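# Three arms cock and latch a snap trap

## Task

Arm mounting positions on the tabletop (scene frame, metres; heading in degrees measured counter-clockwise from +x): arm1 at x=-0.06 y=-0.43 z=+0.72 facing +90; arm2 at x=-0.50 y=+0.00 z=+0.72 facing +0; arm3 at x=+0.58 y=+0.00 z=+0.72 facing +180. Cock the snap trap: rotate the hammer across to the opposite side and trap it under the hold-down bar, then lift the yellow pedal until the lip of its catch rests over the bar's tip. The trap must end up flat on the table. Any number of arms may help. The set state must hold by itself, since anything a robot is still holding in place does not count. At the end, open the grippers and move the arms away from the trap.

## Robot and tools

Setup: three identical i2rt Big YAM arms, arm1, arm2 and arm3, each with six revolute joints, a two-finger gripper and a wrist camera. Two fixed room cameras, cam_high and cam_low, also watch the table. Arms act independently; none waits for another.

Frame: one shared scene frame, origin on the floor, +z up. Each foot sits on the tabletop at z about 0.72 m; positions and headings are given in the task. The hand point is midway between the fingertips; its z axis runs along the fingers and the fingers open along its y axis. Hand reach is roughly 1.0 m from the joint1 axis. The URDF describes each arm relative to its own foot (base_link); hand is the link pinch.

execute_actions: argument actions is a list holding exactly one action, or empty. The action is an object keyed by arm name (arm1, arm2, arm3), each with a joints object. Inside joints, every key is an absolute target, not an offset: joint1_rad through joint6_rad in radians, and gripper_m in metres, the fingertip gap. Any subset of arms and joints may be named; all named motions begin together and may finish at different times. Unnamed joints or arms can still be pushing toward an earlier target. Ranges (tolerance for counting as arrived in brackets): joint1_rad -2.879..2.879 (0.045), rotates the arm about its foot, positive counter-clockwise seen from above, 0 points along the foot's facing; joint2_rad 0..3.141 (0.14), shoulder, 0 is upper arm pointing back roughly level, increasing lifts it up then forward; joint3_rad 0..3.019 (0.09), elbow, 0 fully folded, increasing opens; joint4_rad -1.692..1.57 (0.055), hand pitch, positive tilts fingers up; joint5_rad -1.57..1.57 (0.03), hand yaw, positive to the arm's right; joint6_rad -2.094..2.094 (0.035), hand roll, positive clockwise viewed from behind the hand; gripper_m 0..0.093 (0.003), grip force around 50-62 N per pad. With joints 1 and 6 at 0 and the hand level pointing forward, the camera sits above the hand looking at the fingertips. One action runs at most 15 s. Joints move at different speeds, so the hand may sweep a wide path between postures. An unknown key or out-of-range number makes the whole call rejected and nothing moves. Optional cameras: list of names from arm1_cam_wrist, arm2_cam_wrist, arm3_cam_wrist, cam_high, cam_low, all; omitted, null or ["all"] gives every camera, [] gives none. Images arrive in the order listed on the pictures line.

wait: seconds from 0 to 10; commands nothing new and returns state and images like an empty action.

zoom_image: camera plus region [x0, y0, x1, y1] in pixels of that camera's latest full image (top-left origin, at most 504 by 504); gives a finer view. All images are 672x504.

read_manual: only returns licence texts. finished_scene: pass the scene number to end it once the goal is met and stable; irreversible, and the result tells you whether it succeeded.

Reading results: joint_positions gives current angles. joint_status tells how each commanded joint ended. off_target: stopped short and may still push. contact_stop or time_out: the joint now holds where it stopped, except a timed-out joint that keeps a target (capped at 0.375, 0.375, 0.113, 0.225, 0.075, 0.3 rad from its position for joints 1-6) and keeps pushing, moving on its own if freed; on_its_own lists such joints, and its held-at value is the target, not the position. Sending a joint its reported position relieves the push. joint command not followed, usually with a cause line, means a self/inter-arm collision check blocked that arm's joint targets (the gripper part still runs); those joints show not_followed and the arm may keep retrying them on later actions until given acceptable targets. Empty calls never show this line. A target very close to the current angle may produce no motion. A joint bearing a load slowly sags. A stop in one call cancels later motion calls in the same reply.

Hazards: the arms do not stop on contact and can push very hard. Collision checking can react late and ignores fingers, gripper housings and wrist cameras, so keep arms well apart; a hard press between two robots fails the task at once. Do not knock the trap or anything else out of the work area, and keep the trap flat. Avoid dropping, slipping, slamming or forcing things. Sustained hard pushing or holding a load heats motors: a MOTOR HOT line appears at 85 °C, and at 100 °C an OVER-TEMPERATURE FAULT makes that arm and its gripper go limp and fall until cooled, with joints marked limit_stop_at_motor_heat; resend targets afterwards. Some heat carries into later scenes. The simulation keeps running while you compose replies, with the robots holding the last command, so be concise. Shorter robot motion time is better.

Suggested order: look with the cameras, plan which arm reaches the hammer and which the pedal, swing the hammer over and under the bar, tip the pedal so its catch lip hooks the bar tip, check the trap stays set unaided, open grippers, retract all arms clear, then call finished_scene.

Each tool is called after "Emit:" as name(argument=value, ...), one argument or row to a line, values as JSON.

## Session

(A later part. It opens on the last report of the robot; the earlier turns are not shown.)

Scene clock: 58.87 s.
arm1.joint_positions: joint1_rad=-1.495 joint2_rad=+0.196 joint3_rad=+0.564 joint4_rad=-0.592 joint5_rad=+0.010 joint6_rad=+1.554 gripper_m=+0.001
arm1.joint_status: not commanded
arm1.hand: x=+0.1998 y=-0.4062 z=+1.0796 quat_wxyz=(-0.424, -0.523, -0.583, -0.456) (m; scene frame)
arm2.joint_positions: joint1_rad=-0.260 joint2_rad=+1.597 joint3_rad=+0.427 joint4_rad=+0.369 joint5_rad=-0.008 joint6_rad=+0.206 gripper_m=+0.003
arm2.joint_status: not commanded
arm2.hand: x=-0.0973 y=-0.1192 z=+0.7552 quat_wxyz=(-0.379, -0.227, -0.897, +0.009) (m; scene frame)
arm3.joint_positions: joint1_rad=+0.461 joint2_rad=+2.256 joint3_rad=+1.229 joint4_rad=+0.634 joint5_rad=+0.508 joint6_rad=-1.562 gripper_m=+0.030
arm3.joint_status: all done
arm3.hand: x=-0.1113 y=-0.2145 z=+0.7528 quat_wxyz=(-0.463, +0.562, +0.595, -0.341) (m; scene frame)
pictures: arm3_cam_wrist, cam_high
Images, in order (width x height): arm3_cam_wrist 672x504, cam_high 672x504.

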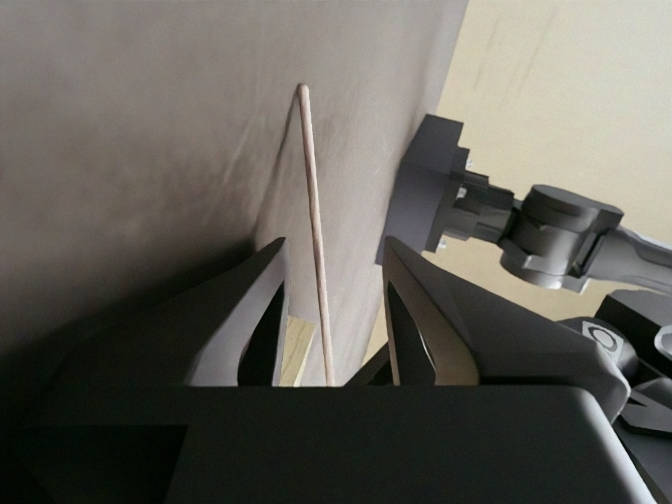

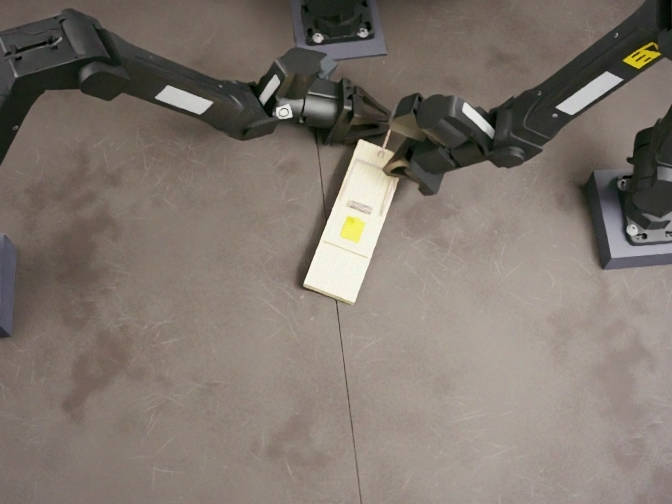

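Emit:
execute_actions(
  actions=[
    {"arm3":{"joints":{"joint1_rad":0.435,"joint2_rad":2.33,"joint3_rad":1.37,"joint4_rad":0.565}}},
  ],
  cameras=["arm3_cam_wrist"],
)

Emit:
execute_actions(
  actions=[
    {"arm3":{"joints":{"joint1_rad":0.41,"joint2_rad":2.17,"joint3_rad":1.27,"joint4_rad":0.53,"joint6_rad":-1.15}}},
  ],
  cameras=["cam_high","arm3_cam_wrist"],
)

Scene clock: 59.90 s.
arm1.joint_positions: joint1_rad=-1.495 joint2_rad=+0.196 joint3_rad=+0.564 joint4_rad=-0.592 joint5_rad=+0.010 joint6_rad=+1.554 gripper_m=+0.001
arm1.joint_status: not commanded
arm1.hand: x=+0.1998 y=-0.4062 z=+1.0796 quat_wxyz=(-0.424, -0.523, -0.583, -0.456) (m; scene frame)
arm2.joint_positions: joint1_rad=-0.260 joint2_rad=+1.597 joint3_rad=+0.427 joint4_rad=+0.369 joint5_rad=-0.008 joint6_rad=+0.206 gripper_m=+0.003
arm2.joint_status: not commanded
arm2.hand: x=-0.0973 y=-0.1192 z=+0.7552 quat_wxyz=(-0.379, -0.227, -0.897, +0.009) (m; scene frame)
arm3.joint_positions: joint1_rad=+0.444 joint2_rad=+2.297 joint3_rad=+1.330 joint4_rad=+0.575 joint5_rad=+0.508 joint6_rad=-1.562 gripper_m=+0.030
arm3.joint_status: all done
arm3.hand: x=-0.1417 y=-0.2142 z=+0.7529 quat_wxyz=(-0.466, +0.567, +0.590, -0.337) (m; scene frame)
pictures: arm3_cam_wrist
Images, in order (width x height): arm3_cam_wrist 672x504.

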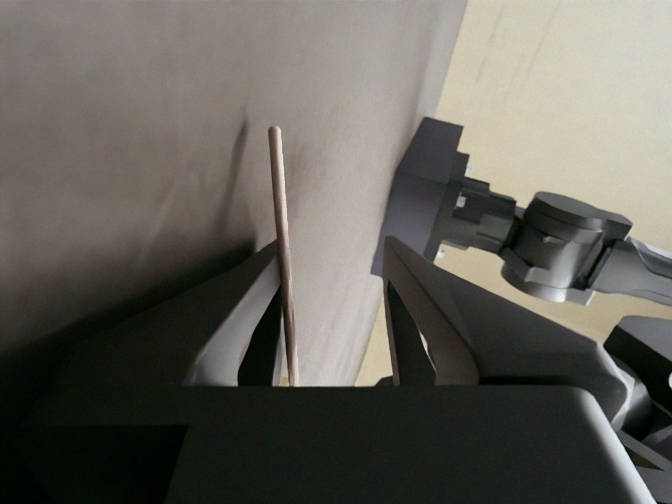

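Scene clock: 61.33 s.
arm1.joint_positions: joint1_rad=-1.495 joint2_rad=+0.196 joint3_rad=+0.564 joint4_rad=-0.592 joint5_rad=+0.010 joint6_rad=+1.554 gripper_m=+0.001
arm1.joint_status: not commanded
arm1.hand: x=+0.1998 y=-0.4062 z=+1.0796 quat_wxyz=(-0.424, -0.523, -0.583, -0.456) (m; scene frame)
arm2.joint_positions: joint1_rad=-0.260 joint2_rad=+1.597 joint3_rad=+0.430 joint4_rad=+0.382 joint5_rad=-0.014 joint6_rad=+0.197 gripper_m=+0.003
arm2.joint_status: not commanded
arm2.hand: x=-0.0935 y=-0.1193 z=+0.7584 quat_wxyz=(-0.387, -0.221, -0.895, +0.008) (m; scene frame)
arm3.joint_positions: joint1_rad=+0.415 joint2_rad=+2.191 joint3_rad=+1.278 joint4_rad=+0.536 joint5_rad=+0.506 joint6_rad=-1.158 gripper_m=+0.030
arm3.joint_status: all done
arm3.hand: x=-0.1395 y=-0.1893 z=+0.7980 quat_wxyz=(-0.396, +0.678, +0.451, -0.424) (m; scene frame)
pictures: arm3_cam_wrist, cam_high
Images, in order (width x height): arm3_cam_wrist 672x504, cam_high 672x504.

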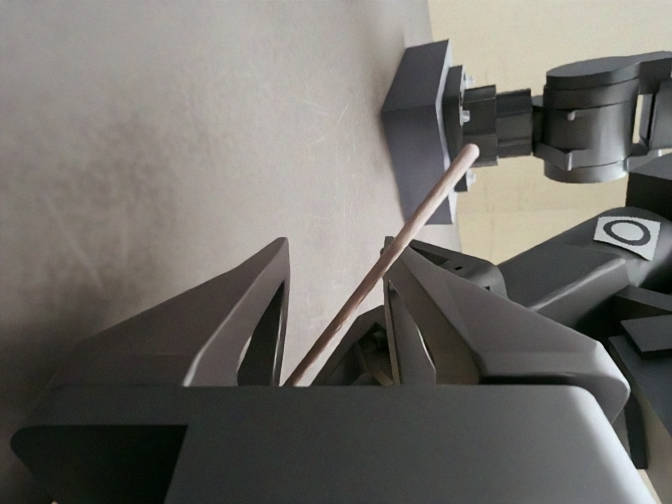

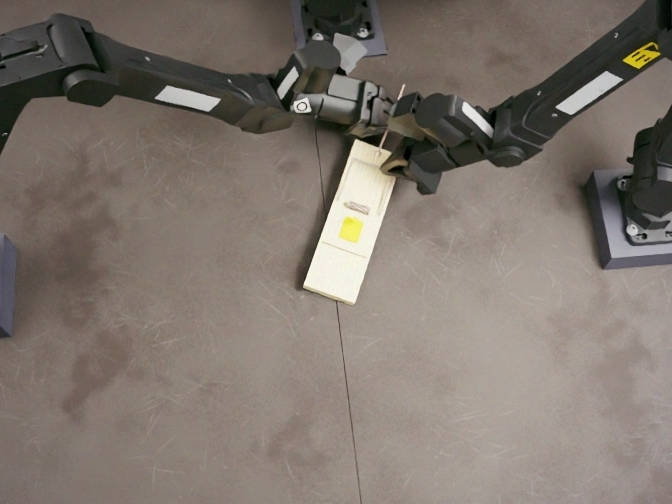

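Emit:
execute_actions(
  actions=[
    {"arm3":{"joints":{"joint6_rad":-0.5}},"arm2":{"joints":{"joint2_rad":1.665}}},
  ],
  cameras=["arm3_cam_wrist"],
)

Emit:
execute_actions(
  actions=[
    {"arm3":{"joints":{"joint1_rad":0.40,"joint2_rad":2.125,"joint3_rad":1.215,"gripper_m":0.02}}},
  ],
  cameras=["cam_high","arm3_cam_wrist","cam_low"],
)

Scene clock: 63.23 s.
arm1.joint_positions: joint1_rad=-1.495 joint2_rad=+0.196 joint3_rad=+0.564 joint4_rad=-0.592 joint5_rad=+0.010 joint6_rad=+1.554 gripper_m=+0.001
arm1.joint_status: not commanded
arm1.hand: x=+0.1998 y=-0.4062 z=+1.0796 quat_wxyz=(-0.424, -0.523, -0.583, -0.456) (m; scene frame)
arm2.joint_positions: joint1_rad=-0.260 joint2_rad=+1.609 joint3_rad=+0.433 joint4_rad=+0.385 joint5_rad=-0.012 joint6_rad=+0.197 gripper_m=+0.003
arm2.joint_status: all done
arm2.hand: x=-0.0932 y=-0.1197 z=+0.7553 quat_wxyz=(-0.384, -0.222, -0.896, +0.009) (m; scene frame)
arm3.joint_positions: joint1_rad=+0.415 joint2_rad=+2.191 joint3_rad=+1.278 joint4_rad=+0.536 joint5_rad=+0.506 joint6_rad=-0.509 gripper_m=+0.030
arm3.joint_status: all done
arm3.hand: x=-0.1395 y=-0.1893 z=+0.7980 quat_wxyz=(-0.240, +0.787, +0.211, -0.528) (m; scene frame)
pictures: arm3_cam_wrist
Images, in order (width x height): arm3_cam_wrist 672x504.

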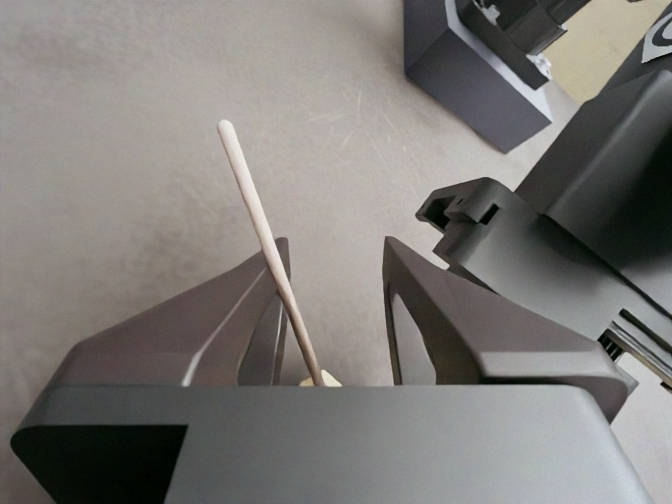

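Scene clock: 63.93 s.
arm1.joint_positions: joint1_rad=-1.495 joint2_rad=+0.196 joint3_rad=+0.564 joint4_rad=-0.592 joint5_rad=+0.010 joint6_rad=+1.554 gripper_m=+0.001
arm1.joint_status: not commanded
arm1.hand: x=+0.1998 y=-0.4062 z=+1.0796 quat_wxyz=(-0.424, -0.523, -0.583, -0.456) (m; scene frame)
arm2.joint_positions: joint1_rad=-0.260 joint2_rad=+1.609 joint3_rad=+0.433 joint4_rad=+0.385 joint5_rad=-0.012 joint6_rad=+0.197 gripper_m=+0.003
arm2.joint_status: not commanded
arm2.hand: x=-0.0932 y=-0.1197 z=+0.7553 quat_wxyz=(-0.384, -0.222, -0.896, +0.009) (m; scene frame)
arm3.joint_positions: joint1_rad=+0.408 joint2_rad=+2.163 joint3_rad=+1.222 joint4_rad=+0.536 joint5_rad=+0.506 joint6_rad=-0.509 gripper_m=+0.020
arm3.joint_status: all done
arm3.hand: x=-0.1234 y=-0.1778 z=+0.7935 quat_wxyz=(-0.242, +0.793, +0.214, -0.516) (m; scene frame)
pictures: arm3_cam_wrist, cam_high, cam_low
Images, in order (width x height): arm3_cam_wrist 672x504, cam_high 672x504, cam_low 672x504.

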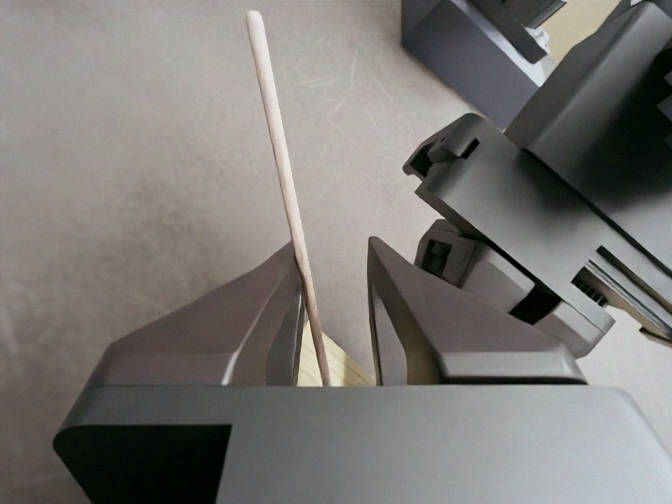

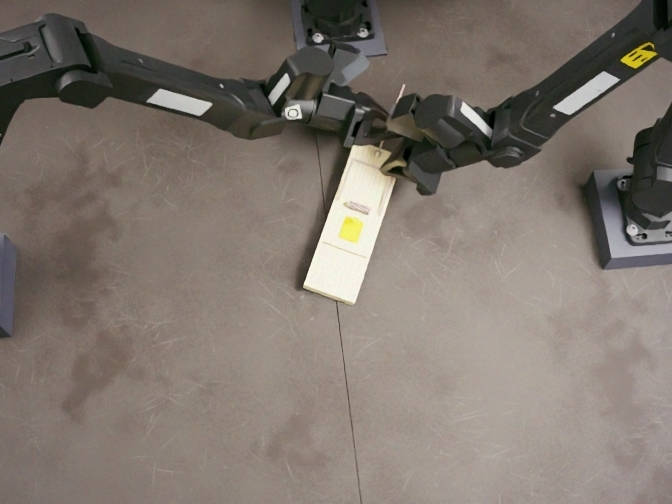

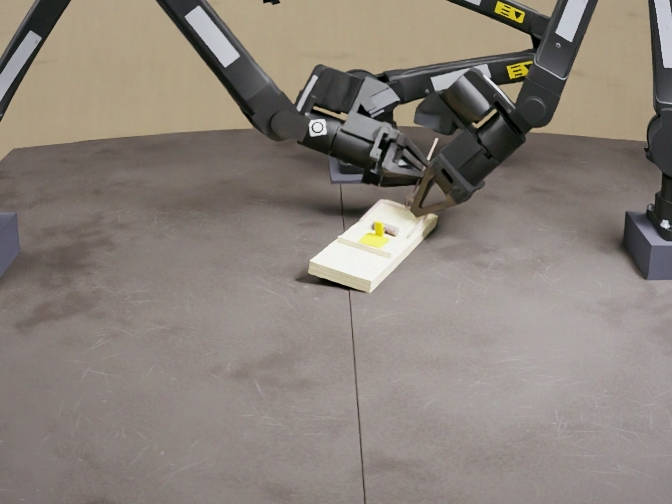

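Emit:
execute_actions(
  actions=[
    {"arm3":{"joints":{"joint1_rad":0.375,"joint2_rad":2.085,"joint3_rad":1.185,"gripper_m":0.012,"joint6_rad":-0.15}}},
  ],
  cameras=["cam_high","arm3_cam_wrist","cam_low"],
)

Scene clock: 65.57 s.
arm1.joint_positions: joint1_rad=-1.495 joint2_rad=+0.196 joint3_rad=+0.564 joint4_rad=-0.592 joint5_rad=+0.010 joint6_rad=+1.554 gripper_m=+0.001
arm1.joint_status: not commanded
arm1.hand: x=+0.1998 y=-0.4062 z=+1.0796 quat_wxyz=(-0.424, -0.523, -0.583, -0.456) (m; scene frame)
arm2.joint_positions: joint1_rad=-0.260 joint2_rad=+1.609 joint3_rad=+0.433 joint4_rad=+0.385 joint5_rad=-0.011 joint6_rad=+0.197 gripper_m=+0.003
arm2.joint_status: not commanded
arm2.hand: x=-0.0933 y=-0.1197 z=+0.7551 quat_wxyz=(-0.384, -0.222, -0.896, +0.009) (m; scene frame)
arm3.joint_positions: joint1_rad=+0.383 joint2_rad=+2.120 joint3_rad=+1.189 joint4_rad=+0.531 joint5_rad=+0.506 joint6_rad=-0.158 gripper_m=+0.012
arm3.joint_status: all done
arm3.hand: x=-0.1197 y=-0.1577 z=+0.8079 quat_wxyz=(-0.155, +0.818, +0.062, -0.550) (m; scene frame)
pictures: arm3_cam_wrist, cam_high, cam_low
Images, in order (width x height): arm3_cam_wrist 672x504, cam_high 672x504, cam_low 672x504.

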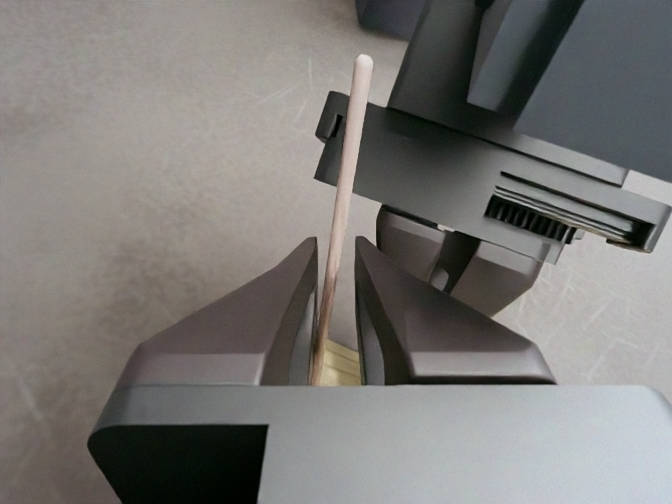

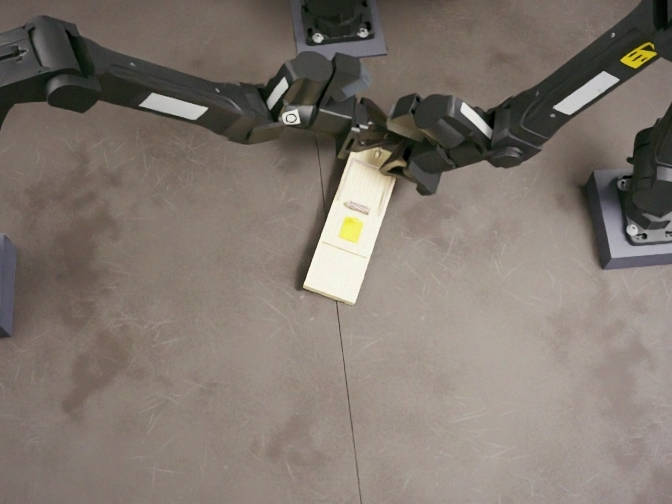

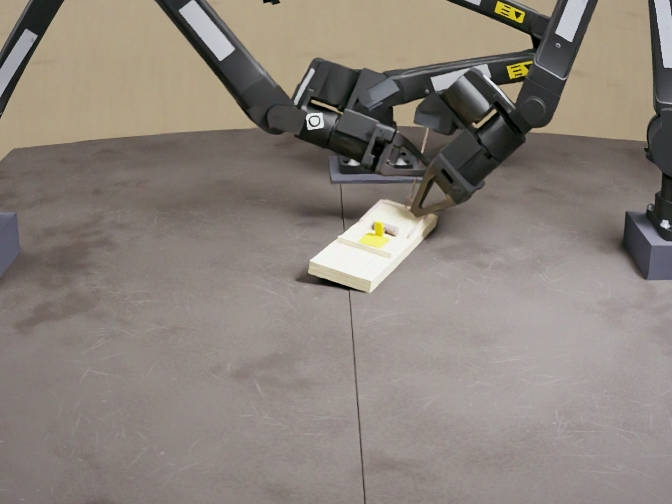

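Emit:
execute_actions(
  actions=[
    {"arm2":{"joints":{"joint2_rad":1.72,"joint3_rad":0.39,"joint4_rad":0.56}},"arm3":{"joints":{"joint2_rad":2.06,"joint3_rad":1.15}}},
  ],
  cameras=[],
)

Emit:
execute_actions(
  actions=[
    {"arm2":{"joints":{"joint2_rad":1.775,"joint3_rad":0.355,"joint4_rad":0.73}},"arm3":{"joints":{"joint1_rad":0.355,"joint6_rad":0.1}}},
  ],
  cameras=["arm2_cam_wrist","arm3_cam_wrist","cam_low"],
)

Scene clock: 66.70 s.
arm1.joint_positions: joint1_rad=-1.495 joint2_rad=+0.196 joint3_rad=+0.564 joint4_rad=-0.592 joint5_rad=+0.010 joint6_rad=+1.554 gripper_m=+0.001
arm1.joint_status: not commanded
arm1.hand: x=+0.1998 y=-0.4062 z=+1.0796 quat_wxyz=(-0.424, -0.523, -0.583, -0.456) (m; scene frame)
arm2.joint_positions: joint1_rad=-0.260 joint2_rad=+1.664 joint3_rad=+0.389 joint4_rad=+0.566 joint5_rad=-0.010 joint6_rad=+0.197 gripper_m=+0.003
arm2.joint_status: all done
arm2.hand: x=-0.0942 y=-0.1196 z=+0.7522 quat_wxyz=(-0.421, -0.218, -0.880, +0.011) (m; scene frame)
arm3.joint_positions: joint1_rad=+0.383 joint2_rad=+2.095 joint3_rad=+1.159 joint4_rad=+0.531 joint5_rad=+0.506 joint6_rad=-0.158 gripper_m=+0.012
arm3.joint_status: all done
arm3.hand: x=-0.1110 y=-0.1542 z=+0.8125 quat_wxyz=(-0.155, +0.819, +0.062, -0.549) (m; scene frame)
pictures: none
No camera images: the call's "cameras" was empty. Leave "cameras" out to get every camera's image.

Scene clock: 67.93 s.
arm1.joint_positions: joint1_rad=-1.495 joint2_rad=+0.196 joint3_rad=+0.564 joint4_rad=-0.592 joint5_rad=+0.010 joint6_rad=+1.554 gripper_m=+0.001
arm1.joint_status: not commanded
arm1.hand: x=+0.1998 y=-0.4062 z=+1.0796 quat_wxyz=(-0.424, -0.523, -0.583, -0.456) (m; scene frame)
arm2.joint_positions: joint1_rad=-0.260 joint2_rad=+1.719 joint3_rad=+0.349 joint4_rad=+0.742 joint5_rad=-0.011 joint6_rad=+0.197 gripper_m=+0.003
arm2.joint_status: all done
arm2.hand: x=-0.0966 y=-0.1187 z=+0.7528 quat_wxyz=(-0.458, -0.214, -0.863, +0.013) (m; scene frame)
arm3.joint_positions: joint1_rad=+0.374 joint2_rad=+2.095 joint3_rad=+1.159 joint4_rad=+0.531 joint5_rad=+0.503 joint6_rad=+0.091 gripper_m=+0.012
arm3.joint_status: all done
arm3.hand: x=-0.1124 y=-0.1487 z=+0.8123 quat_wxyz=(-0.087, +0.821, -0.043, -0.563) (m; scene frame)
pictures: arm2_cam_wrist, arm3_cam_wrist, cam_low
Images, in order (width x height): arm2_cam_wrist 672x504, arm3_cam_wrist 672x504, cam_low 672x504.

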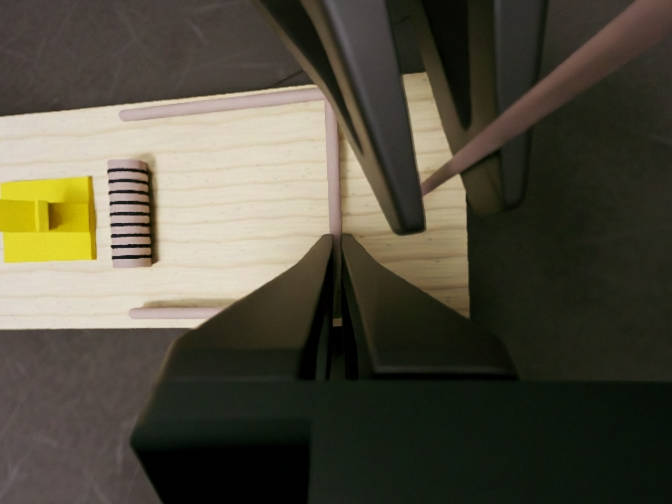

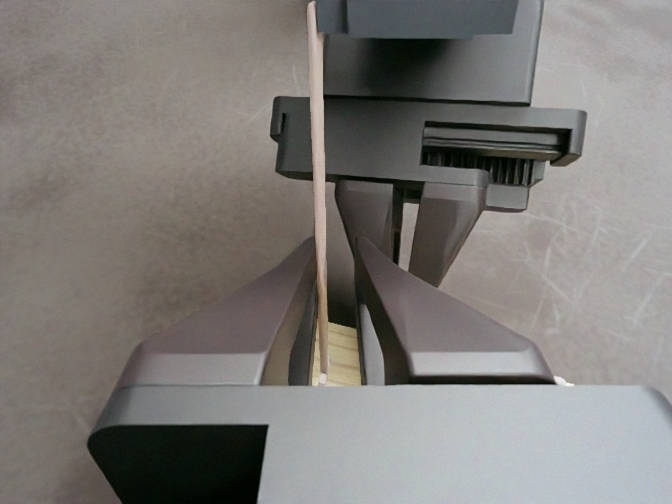

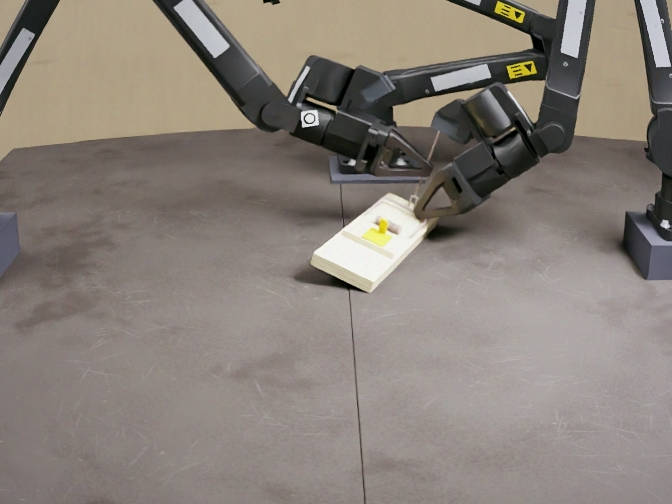

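Emit:
execute_actions(
  actions=[
    {"arm2":{"joints":{"joint2_rad":1.725,"joint3_rad":0.385,"joint4_rad":0.55}},"arm3":{"joints":{"joint1_rad":0.375}}},
  ],
  cameras=["arm3_cam_wrist","cam_low"],
)

Scene clock: 69.07 s.
arm1.joint_positions: joint1_rad=-1.495 joint2_rad=+0.196 joint3_rad=+0.564 joint4_rad=-0.592 joint5_rad=+0.010 joint6_rad=+1.554 gripper_m=+0.001
arm1.joint_status: not commanded
arm1.hand: x=+0.1998 y=-0.4062 z=+1.0796 quat_wxyz=(-0.424, -0.523, -0.583, -0.456) (m; scene frame)
arm2.joint_positions: joint1_rad=-0.260 joint2_rad=+1.677 joint3_rad=+0.383 joint4_rad=+0.602 joint5_rad=-0.010 joint6_rad=+0.197 gripper_m=+0.003
arm2.joint_status: all done
arm2.hand: x=-0.0940 y=-0.1198 z=+0.7519 quat_wxyz=(-0.429, -0.217, -0.877, +0.012) (m; scene frame)
arm3.joint_positions: joint1_rad=+0.376 joint2_rad=+2.094 joint3_rad=+1.159 joint4_rad=+0.531 joint5_rad=+0.503 joint6_rad=+0.092 gripper_m=+0.012
arm3.joint_status: all done
arm3.hand: x=-0.1121 y=-0.1500 z=+0.8126 quat_wxyz=(-0.086, +0.821, -0.042, -0.563) (m; scene frame)
pictures: arm3_cam_wrist, cam_low
Images, in order (width x height): arm3_cam_wrist 672x504, cam_low 672x504.

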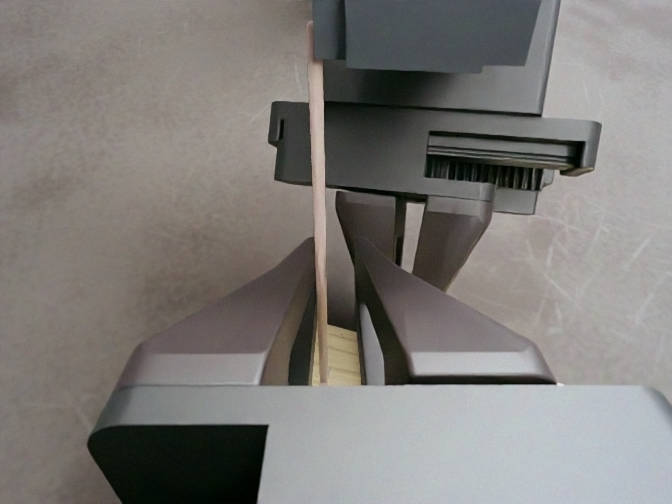

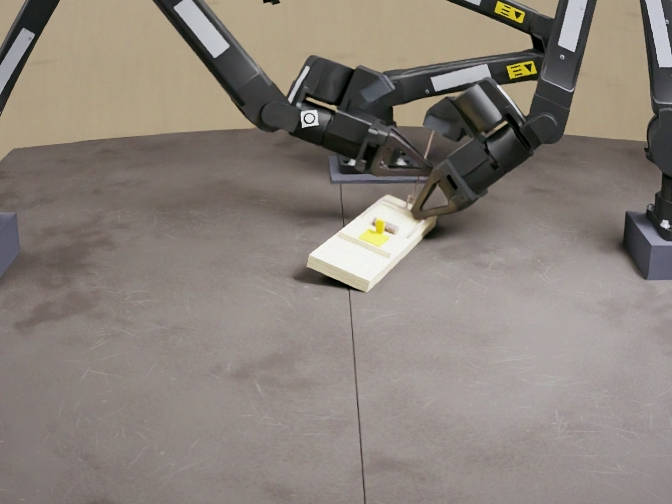

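Emit:
execute_actions(
  actions=[
    {"arm3":{"joints":{"gripper_m":0}}},
  ],
  cameras=[],
)

Emit:
execute_actions(
  actions=[
    {"arm2":{"joints":{"joint2_rad":1.80,"joint3_rad":0.345,"joint4_rad":0.80}},"arm3":{"joints":{"joint2_rad":2.03,"joint3_rad":1.11}}},
  ],
  cameras=["arm3_cam_wrist","cam_low"],
)

Scene clock: 69.93 s.
arm1.joint_positions: joint1_rad=-1.495 joint2_rad=+0.196 joint3_rad=+0.564 joint4_rad=-0.592 joint5_rad=+0.010 joint6_rad=+1.554 gripper_m=+0.001
arm1.joint_status: not commanded
arm1.hand: x=+0.1998 y=-0.4062 z=+1.0796 quat_wxyz=(-0.424, -0.523, -0.583, -0.456) (m; scene frame)
arm2.joint_positions: joint1_rad=-0.260 joint2_rad=+1.677 joint3_rad=+0.384 joint4_rad=+0.599 joint5_rad=-0.009 joint6_rad=+0.196 gripper_m=+0.003
arm2.joint_status: not commanded
arm2.hand: x=-0.0938 y=-0.1200 z=+0.7517 quat_wxyz=(-0.428, -0.217, -0.877, +0.012) (m; scene frame)
arm3.joint_positions: joint1_rad=+0.383 joint2_rad=+2.094 joint3_rad=+1.159 joint4_rad=+0.531 joint5_rad=+0.500 joint6_rad=+0.093 gripper_m=+0.001
arm3.joint_status: all done
arm3.hand: x=-0.1112 y=-0.1550 z=+0.8125 quat_wxyz=(-0.083, +0.821, -0.039, -0.564) (m; scene frame)
pictures: none
No camera images: the call's "cameras" was empty. Leave "cameras" out to get every camera's image.

Scene clock: 70.90 s.
arm1.joint_positions: joint1_rad=-1.495 joint2_rad=+0.196 joint3_rad=+0.564 joint4_rad=-0.592 joint5_rad=+0.010 joint6_rad=+1.554 gripper_m=+0.001
arm1.joint_status: not commanded
arm1.hand: x=+0.1998 y=-0.4062 z=+1.0796 quat_wxyz=(-0.424, -0.523, -0.583, -0.456) (m; scene frame)
arm2.joint_positions: joint1_rad=-0.260 joint2_rad=+1.747 joint3_rad=+0.357 joint4_rad=+0.817 joint5_rad=-0.020 joint6_rad=+0.184 gripper_m=+0.003
arm2.joint_status: all done
arm2.hand: x=-0.0864 y=-0.1202 z=+0.7589 quat_wxyz=(-0.482, -0.203, -0.852, +0.013) (m; scene frame)
arm3.joint_positions: joint1_rad=+0.383 joint2_rad=+2.075 joint3_rad=+1.130 joint4_rad=+0.531 joint5_rad=+0.494 joint6_rad=+0.113 gripper_m=+0.001
arm3.joint_status: all done
arm3.hand: x=-0.1022 y=-0.1533 z=+0.8127 quat_wxyz=(-0.076, +0.823, -0.044, -0.561) (m; scene frame)
pictures: arm3_cam_wrist, cam_low
Images, in order (width x height): arm3_cam_wrist 672x504, cam_low 672x504.

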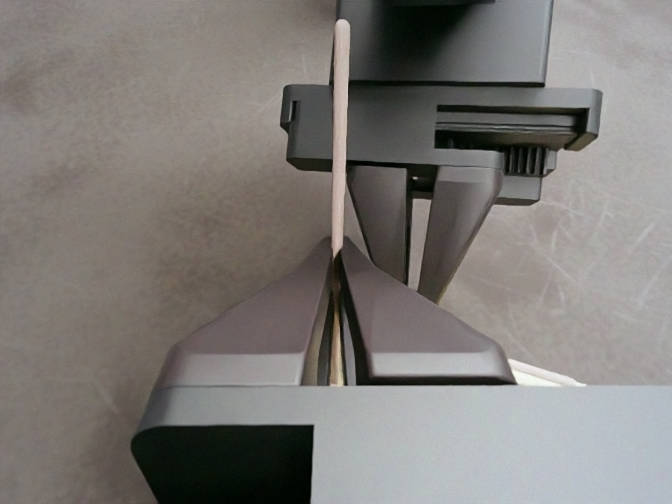

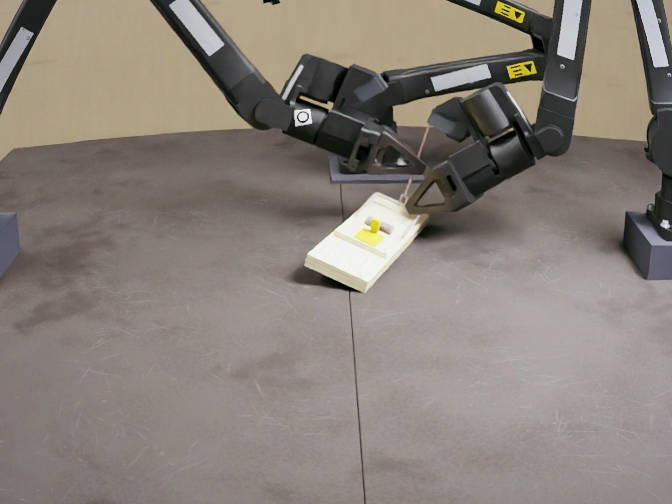

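Emit:
execute_actions(
  actions=[
    {"arm3":{"joints":{"gripper_m":0.014,"joint1_rad":0.35}}},
  ],
  cameras=["arm3_cam_wrist","cam_low"],
)

Emit:
execute_actions(
  actions=[
    {"arm3":{"joints":{"joint1_rad":0.325}}},
  ],
  cameras=["arm3_cam_wrist","cam_low"],
)

Scene clock: 71.87 s.
arm1.joint_positions: joint1_rad=-1.495 joint2_rad=+0.196 joint3_rad=+0.564 joint4_rad=-0.592 joint5_rad=+0.010 joint6_rad=+1.554 gripper_m=+0.001
arm1.joint_status: not commanded
arm1.hand: x=+0.1998 y=-0.4062 z=+1.0796 quat_wxyz=(-0.424, -0.523, -0.583, -0.456) (m; scene frame)
arm2.joint_positions: joint1_rad=-0.260 joint2_rad=+1.747 joint3_rad=+0.355 joint4_rad=+0.823 joint5_rad=-0.014 joint6_rad=+0.184 gripper_m=+0.003
arm2.joint_status: not commanded
arm2.hand: x=-0.0869 y=-0.1212 z=+0.7594 quat_wxyz=(-0.484, -0.204, -0.851, +0.016) (m; scene frame)
arm3.joint_positions: joint1_rad=+0.359 joint2_rad=+2.067 joint3_rad=+1.119 joint4_rad=+0.531 joint5_rad=+0.503 joint6_rad=+0.109 gripper_m=+0.014
arm3.joint_status: all done
arm3.hand: x=-0.1023 y=-0.1343 z=+0.8138 quat_wxyz=(-0.088, +0.823, -0.055, -0.559) (m; scene frame)
pictures: arm3_cam_wrist, cam_low
Images, in order (width x height): arm3_cam_wrist 672x504, cam_low 672x504.

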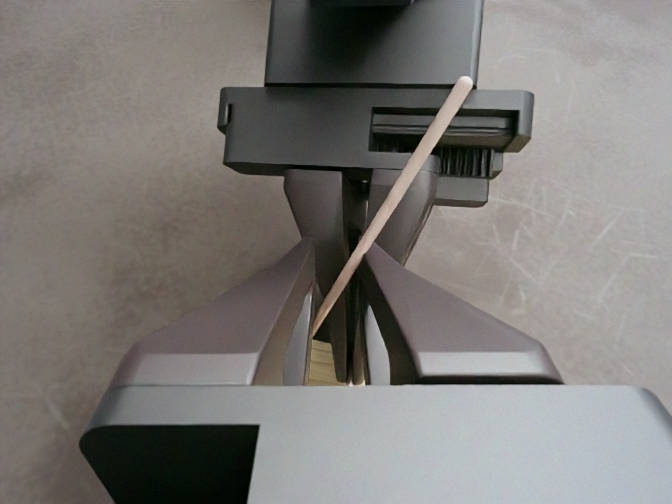

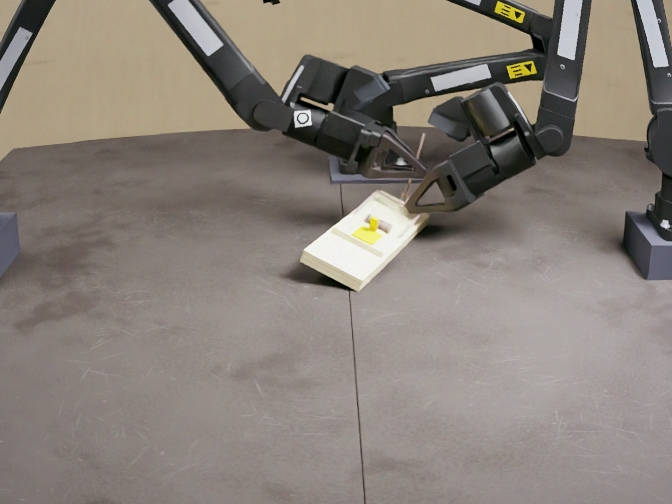

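Scene clock: 72.33 s.
arm1.joint_positions: joint1_rad=-1.495 joint2_rad=+0.196 joint3_rad=+0.564 joint4_rad=-0.592 joint5_rad=+0.010 joint6_rad=+1.554 gripper_m=+0.001
arm1.joint_status: not commanded
arm1.hand: x=+0.1998 y=-0.4062 z=+1.0796 quat_wxyz=(-0.424, -0.523, -0.583, -0.456) (m; scene frame)
arm2.joint_positions: joint1_rad=-0.260 joint2_rad=+1.747 joint3_rad=+0.355 joint4_rad=+0.823 joint5_rad=-0.014 joint6_rad=+0.184 gripper_m=+0.003
arm2.joint_status: not commanded
arm2.hand: x=-0.0869 y=-0.1212 z=+0.7594 quat_wxyz=(-0.484, -0.204, -0.851, +0.016) (m; scene frame)
arm3.joint_positions: joint1_rad=+0.357 joint2_rad=+2.067 joint3_rad=+1.119 joint4_rad=+0.531 joint5_rad=+0.502 joint6_rad=+0.109 gripper_m=+0.014
arm3.joint_status: all done
arm3.hand: x=-0.1025 y=-0.1332 z=+0.8138 quat_wxyz=(-0.088, +0.823, -0.055, -0.559) (m; scene frame)
pictures: arm3_cam_wrist, cam_low
Images, in order (width x height): arm3_cam_wrist 672x504, cam_low 672x504.

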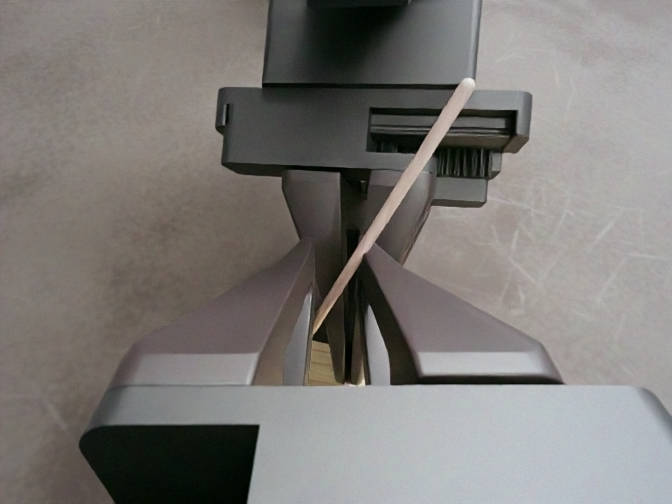

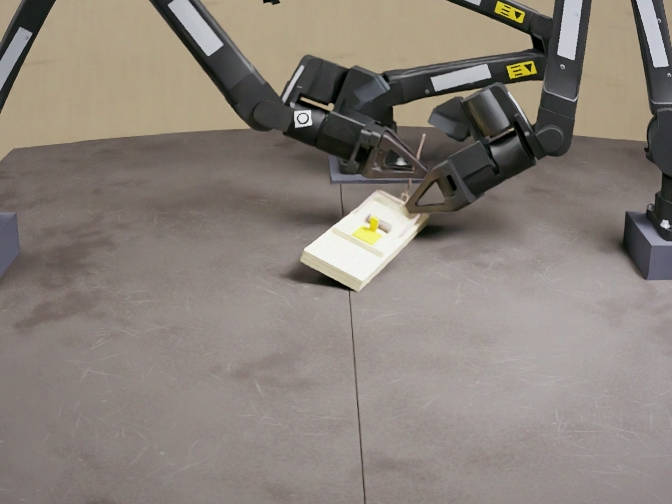

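Over centre. Withdraw arm3, then re-steepen arm2.

Emit:
execute_actions(
  actions=[
    {"arm3":{"joints":{"joint1_rad":0.357,"joint2_rad":1.93,"joint3_rad":0.95,"joint6_rad":0.4}}},
  ],
  cameras=["cam_low"],
)

Emit:
execute_actions(
  actions=[
    {"arm2":{"joints":{"joint2_rad":1.72,"joint3_rad":0.40,"joint4_rad":0.55}}},
  ],
  cameras=[],
)

Emit:
execute_actions(
  actions=[
    {"arm2":{"joints":{"joint2_rad":1.65,"joint3_rad":0.46,"joint4_rad":0.30}},"arm3":{"joints":{"joint1_rad":0.1,"joint2_rad":1.7,"joint3_rad":0.8,"joint5_rad":0,"joint6_rad":0,"gripper_m":0}}},
  ],
)

Emit:
zoom_image(
  camera="cam_low",
  region=[300, 170, 460, 300],
)

Scene clock: 74.03 s.
arm1.joint_positions: joint1_rad=-1.495 joint2_rad=+0.196 joint3_rad=+0.564 joint4_rad=-0.592 joint5_rad=+0.010 joint6_rad=+1.554 gripper_m=+0.001
arm1.joint_status: not commanded
arm1.hand: x=+0.1998 y=-0.4062 z=+1.0796 quat_wxyz=(-0.424, -0.523, -0.583, -0.456) (m; scene frame)
arm2.joint_positions: joint1_rad=-0.260 joint2_rad=+1.748 joint3_rad=+0.355 joint4_rad=+0.825 joint5_rad=-0.014 joint6_rad=+0.184 gripper_m=+0.003
arm2.joint_status: not commanded
arm2.hand: x=-0.0868 y=-0.1213 z=+0.7596 quat_wxyz=(-0.484, -0.204, -0.851, +0.016) (m; scene frame)
arm3.joint_positions: joint1_rad=+0.359 joint2_rad=+1.946 joint3_rad=+0.958 joint4_rad=+0.531 joint5_rad=+0.507 joint6_rad=+0.391 gripper_m=+0.014
arm3.joint_status: all done
arm3.hand: x=-0.0505 y=-0.1167 z=+0.8239 quat_wxyz=(-0.019, +0.817, -0.167, -0.551) (m; scene frame)
pictures: cam_low
Images, in order (width x height): cam_low 672x504.

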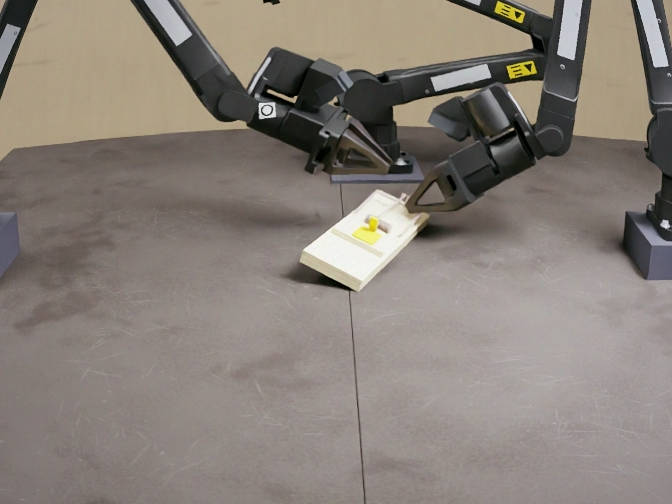

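Scene clock: 75.00 s.
arm1.joint_positions: joint1_rad=-1.495 joint2_rad=+0.196 joint3_rad=+0.564 joint4_rad=-0.592 joint5_rad=+0.010 joint6_rad=+1.554 gripper_m=+0.001
arm1.joint_status: not commanded
arm1.hand: x=+0.1998 y=-0.4062 z=+1.0796 quat_wxyz=(-0.424, -0.523, -0.583, -0.456) (m; scene frame)
arm2.joint_positions: joint1_rad=-0.260 joint2_rad=+1.680 joint3_rad=+0.407 joint4_rad=+0.600 joint5_rad=-0.011 joint6_rad=+0.185 gripper_m=+0.003
arm2.joint_status: all done
arm2.hand: x=-0.0829 y=-0.1230 z=+0.7572 quat_wxyz=(-0.437, -0.211, -0.874, +0.015) (m; scene frame)
arm3.joint_positions: joint1_rad=+0.359 joint2_rad=+1.946 joint3_rad=+0.958 joint4_rad=+0.531 joint5_rad=+0.507 joint6_rad=+0.392 gripper_m=+0.014
arm3.joint_status: not commanded
arm3.hand: x=-0.0505 y=-0.1167 z=+0.8239 quat_wxyz=(-0.018, +0.817, -0.167, -0.551) (m; scene frame)
pictures: none
No camera images: the call's "cameras" was empty. Leave "cameras" out to get every camera's image.

Scene clock: 76.43 s.
arm1.joint_positions: joint1_rad=-1.495 joint2_rad=+0.196 joint3_rad=+0.564 joint4_rad=-0.592 joint5_rad=+0.010 joint6_rad=+1.554 gripper_m=+0.001
arm1.joint_status: not commanded
arm1.hand: x=+0.1998 y=-0.4062 z=+1.0796 quat_wxyz=(-0.424, -0.523, -0.583, -0.456) (m; scene frame)
arm2.joint_positions: joint1_rad=-0.260 joint2_rad=+1.610 joint3_rad=+0.474 joint4_rad=+0.346 joint5_rad=-0.013 joint6_rad=+0.186 gripper_m=+0.003
arm2.joint_status: all done
arm2.hand: x=-0.0790 y=-0.1238 z=+0.7618 quat_wxyz=(-0.385, -0.217, -0.897, +0.010) (m; scene frame)
arm3.joint_positions: joint1_rad=+0.097 joint2_rad=+1.697 joint3_rad=+0.804 joint4_rad=+0.531 joint5_rad=+0.003 joint6_rad=+0.009 gripper_m=+0.001
arm3.joint_status: all done
arm3.hand: x=-0.0262 y=-0.0299 z=+0.8958 quat_wxyz=(+0.021, +0.824, +0.014, -0.566) (m; scene frame)
pictures: arm1_cam_wrist, arm2_cam_wrist, arm3_cam_wrist, cam_high, cam_low
Images, in order (width x height): arm1_cam_wrist 672x504, arm2_cam_wrist 672x504, arm3_cam_wrist 672x504, cam_high 672x504, cam_low 672x504.

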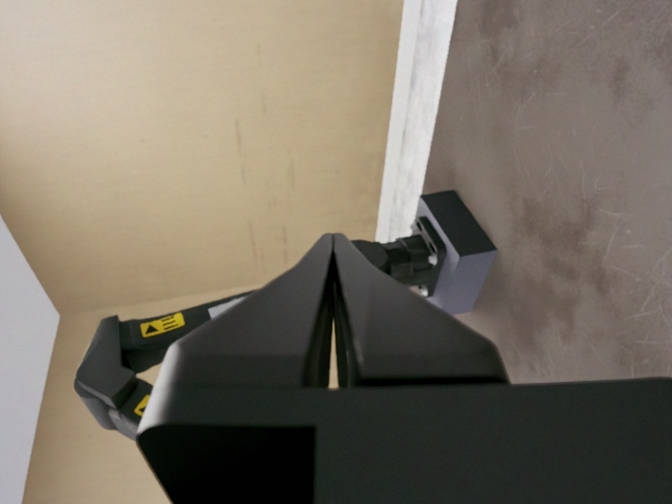

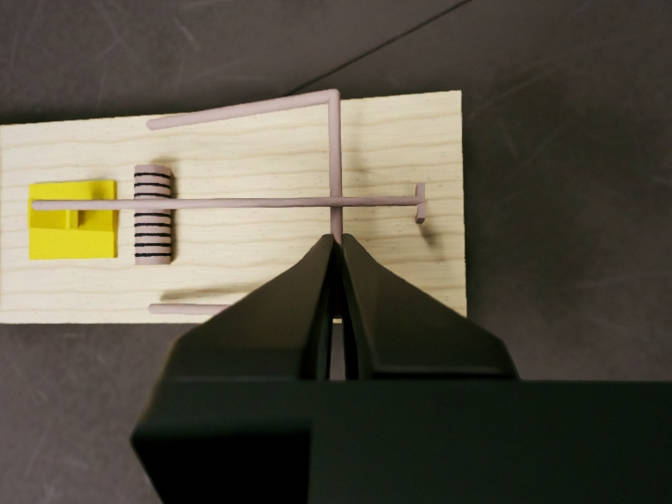

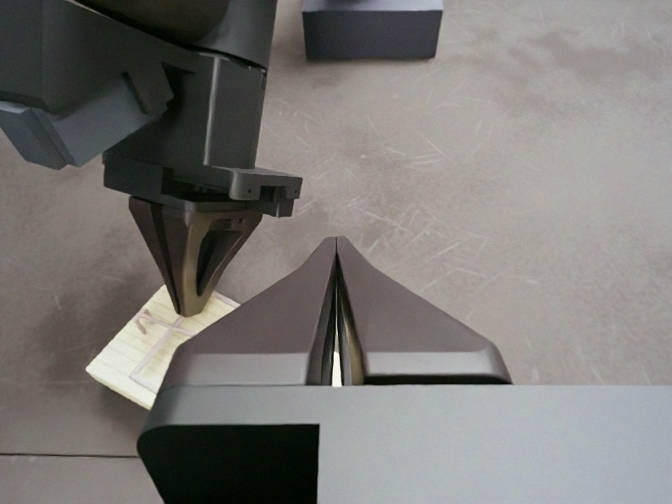

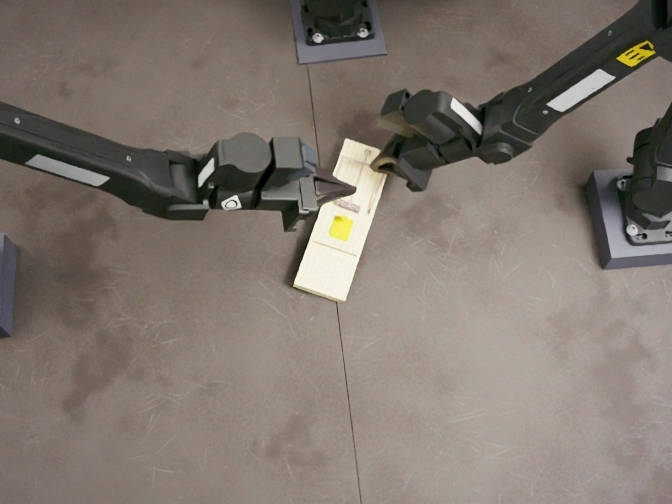

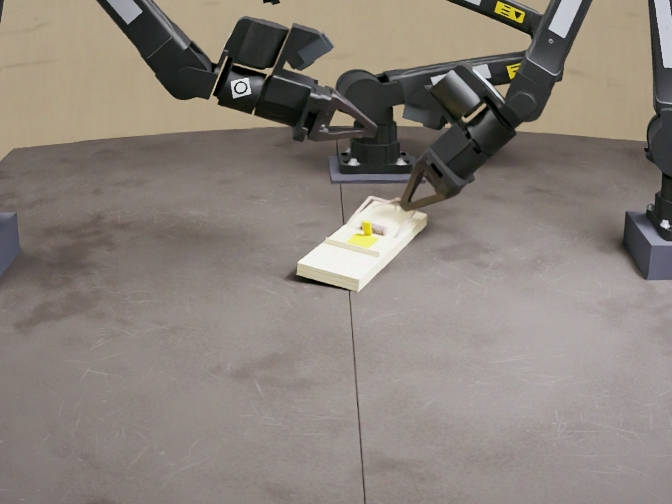

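Region (300, 170, 460, 300) of cam_low's 672x504 image, scaled by 3.150, with more detail than that image has; it fills the top 410 rows of this view, and the rest is white.

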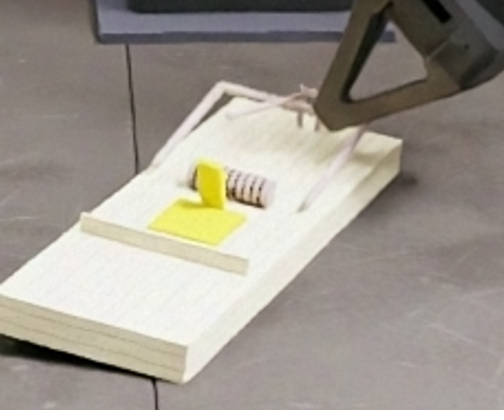

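Emit:
execute_actions(
  actions=[
    {"arm2":{"joints":{"joint2_rad":1.69}},"arm3":{"joints":{"joint1_rad":0.065,"joint2_rad":1.885,"joint3_rad":0.86,"joint4_rad":0.475}}},
  ],
  cameras=["arm2_cam_wrist","arm3_cam_wrist","cam_low"],
)

Emit:
zoom_image(
  camera="cam_low",
  region=[300, 170, 460, 300],
)

Scene clock: 77.80 s.
arm1.joint_positions: joint1_rad=-1.495 joint2_rad=+0.196 joint3_rad=+0.564 joint4_rad=-0.592 joint5_rad=+0.010 joint6_rad=+1.554 gripper_m=+0.001
arm1.joint_status: not commanded
arm1.hand: x=+0.1998 y=-0.4062 z=+1.0796 quat_wxyz=(-0.424, -0.523, -0.583, -0.456) (m; scene frame)
arm2.joint_positions: joint1_rad=-0.260 joint2_rad=+1.629 joint3_rad=+0.481 joint4_rad=+0.346 joint5_rad=-0.008 joint6_rad=+0.186 gripper_m=+0.003
arm2.joint_status: all done
arm2.hand: x=-0.0787 y=-0.1246 z=+0.7560 quat_wxyz=(-0.379, -0.218, -0.899, +0.012) (m; scene frame)
arm3.joint_positions: joint1_rad=+0.068 joint2_rad=+1.891 joint3_rad=+0.826 joint4_rad=+0.475 joint5_rad=+0.003 joint6_rad=+0.008 gripper_m=+0.001
arm3.joint_status: all done
arm3.hand: x=-0.0148 y=-0.0131 z=+0.7803 quat_wxyz=(+0.011, +0.883, +0.004, -0.469) (m; scene frame)
pictures: arm2_cam_wrist, arm3_cam_wrist, cam_low
Images, in order (width x height): arm2_cam_wrist 672x504, arm3_cam_wrist 672x504, cam_low 672x504.

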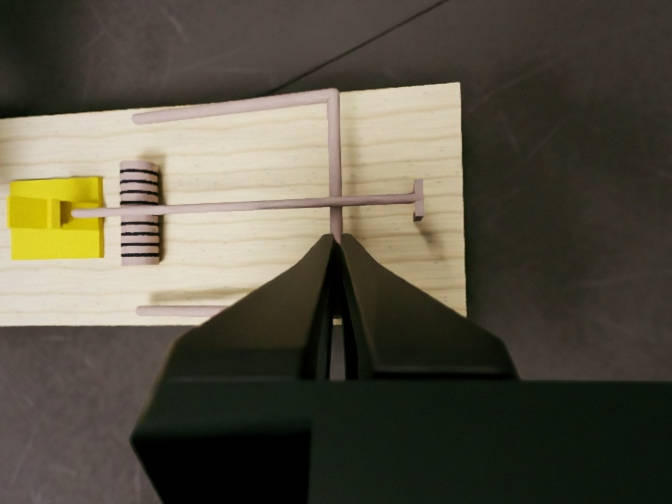

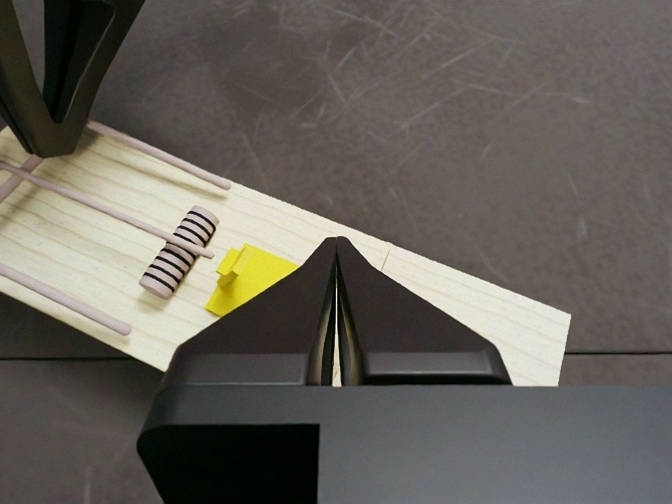

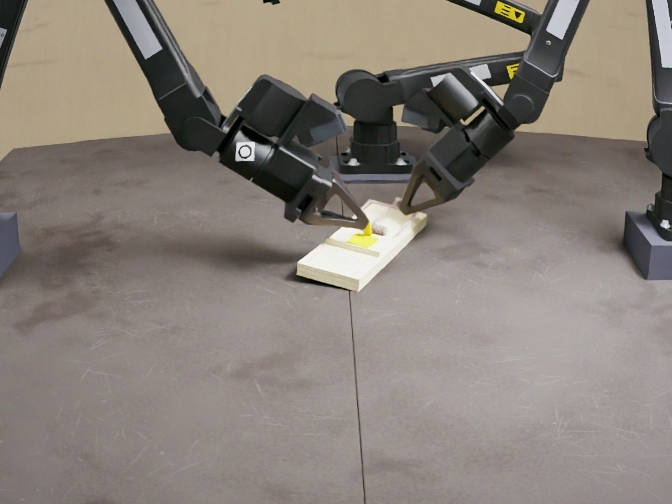

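Region (300, 170, 460, 300) of cam_low's 672x504 image, scaled by 3.150, with more detail than that image has; it fills the top 410 rows of this view, and the rest is white.

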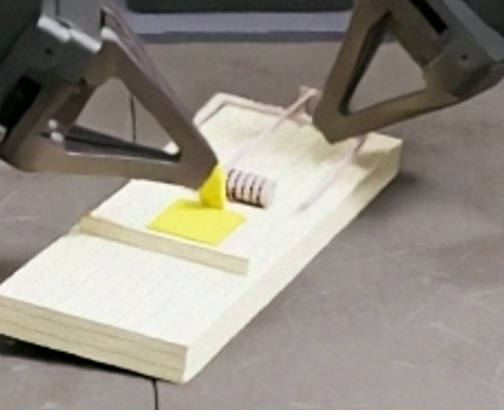

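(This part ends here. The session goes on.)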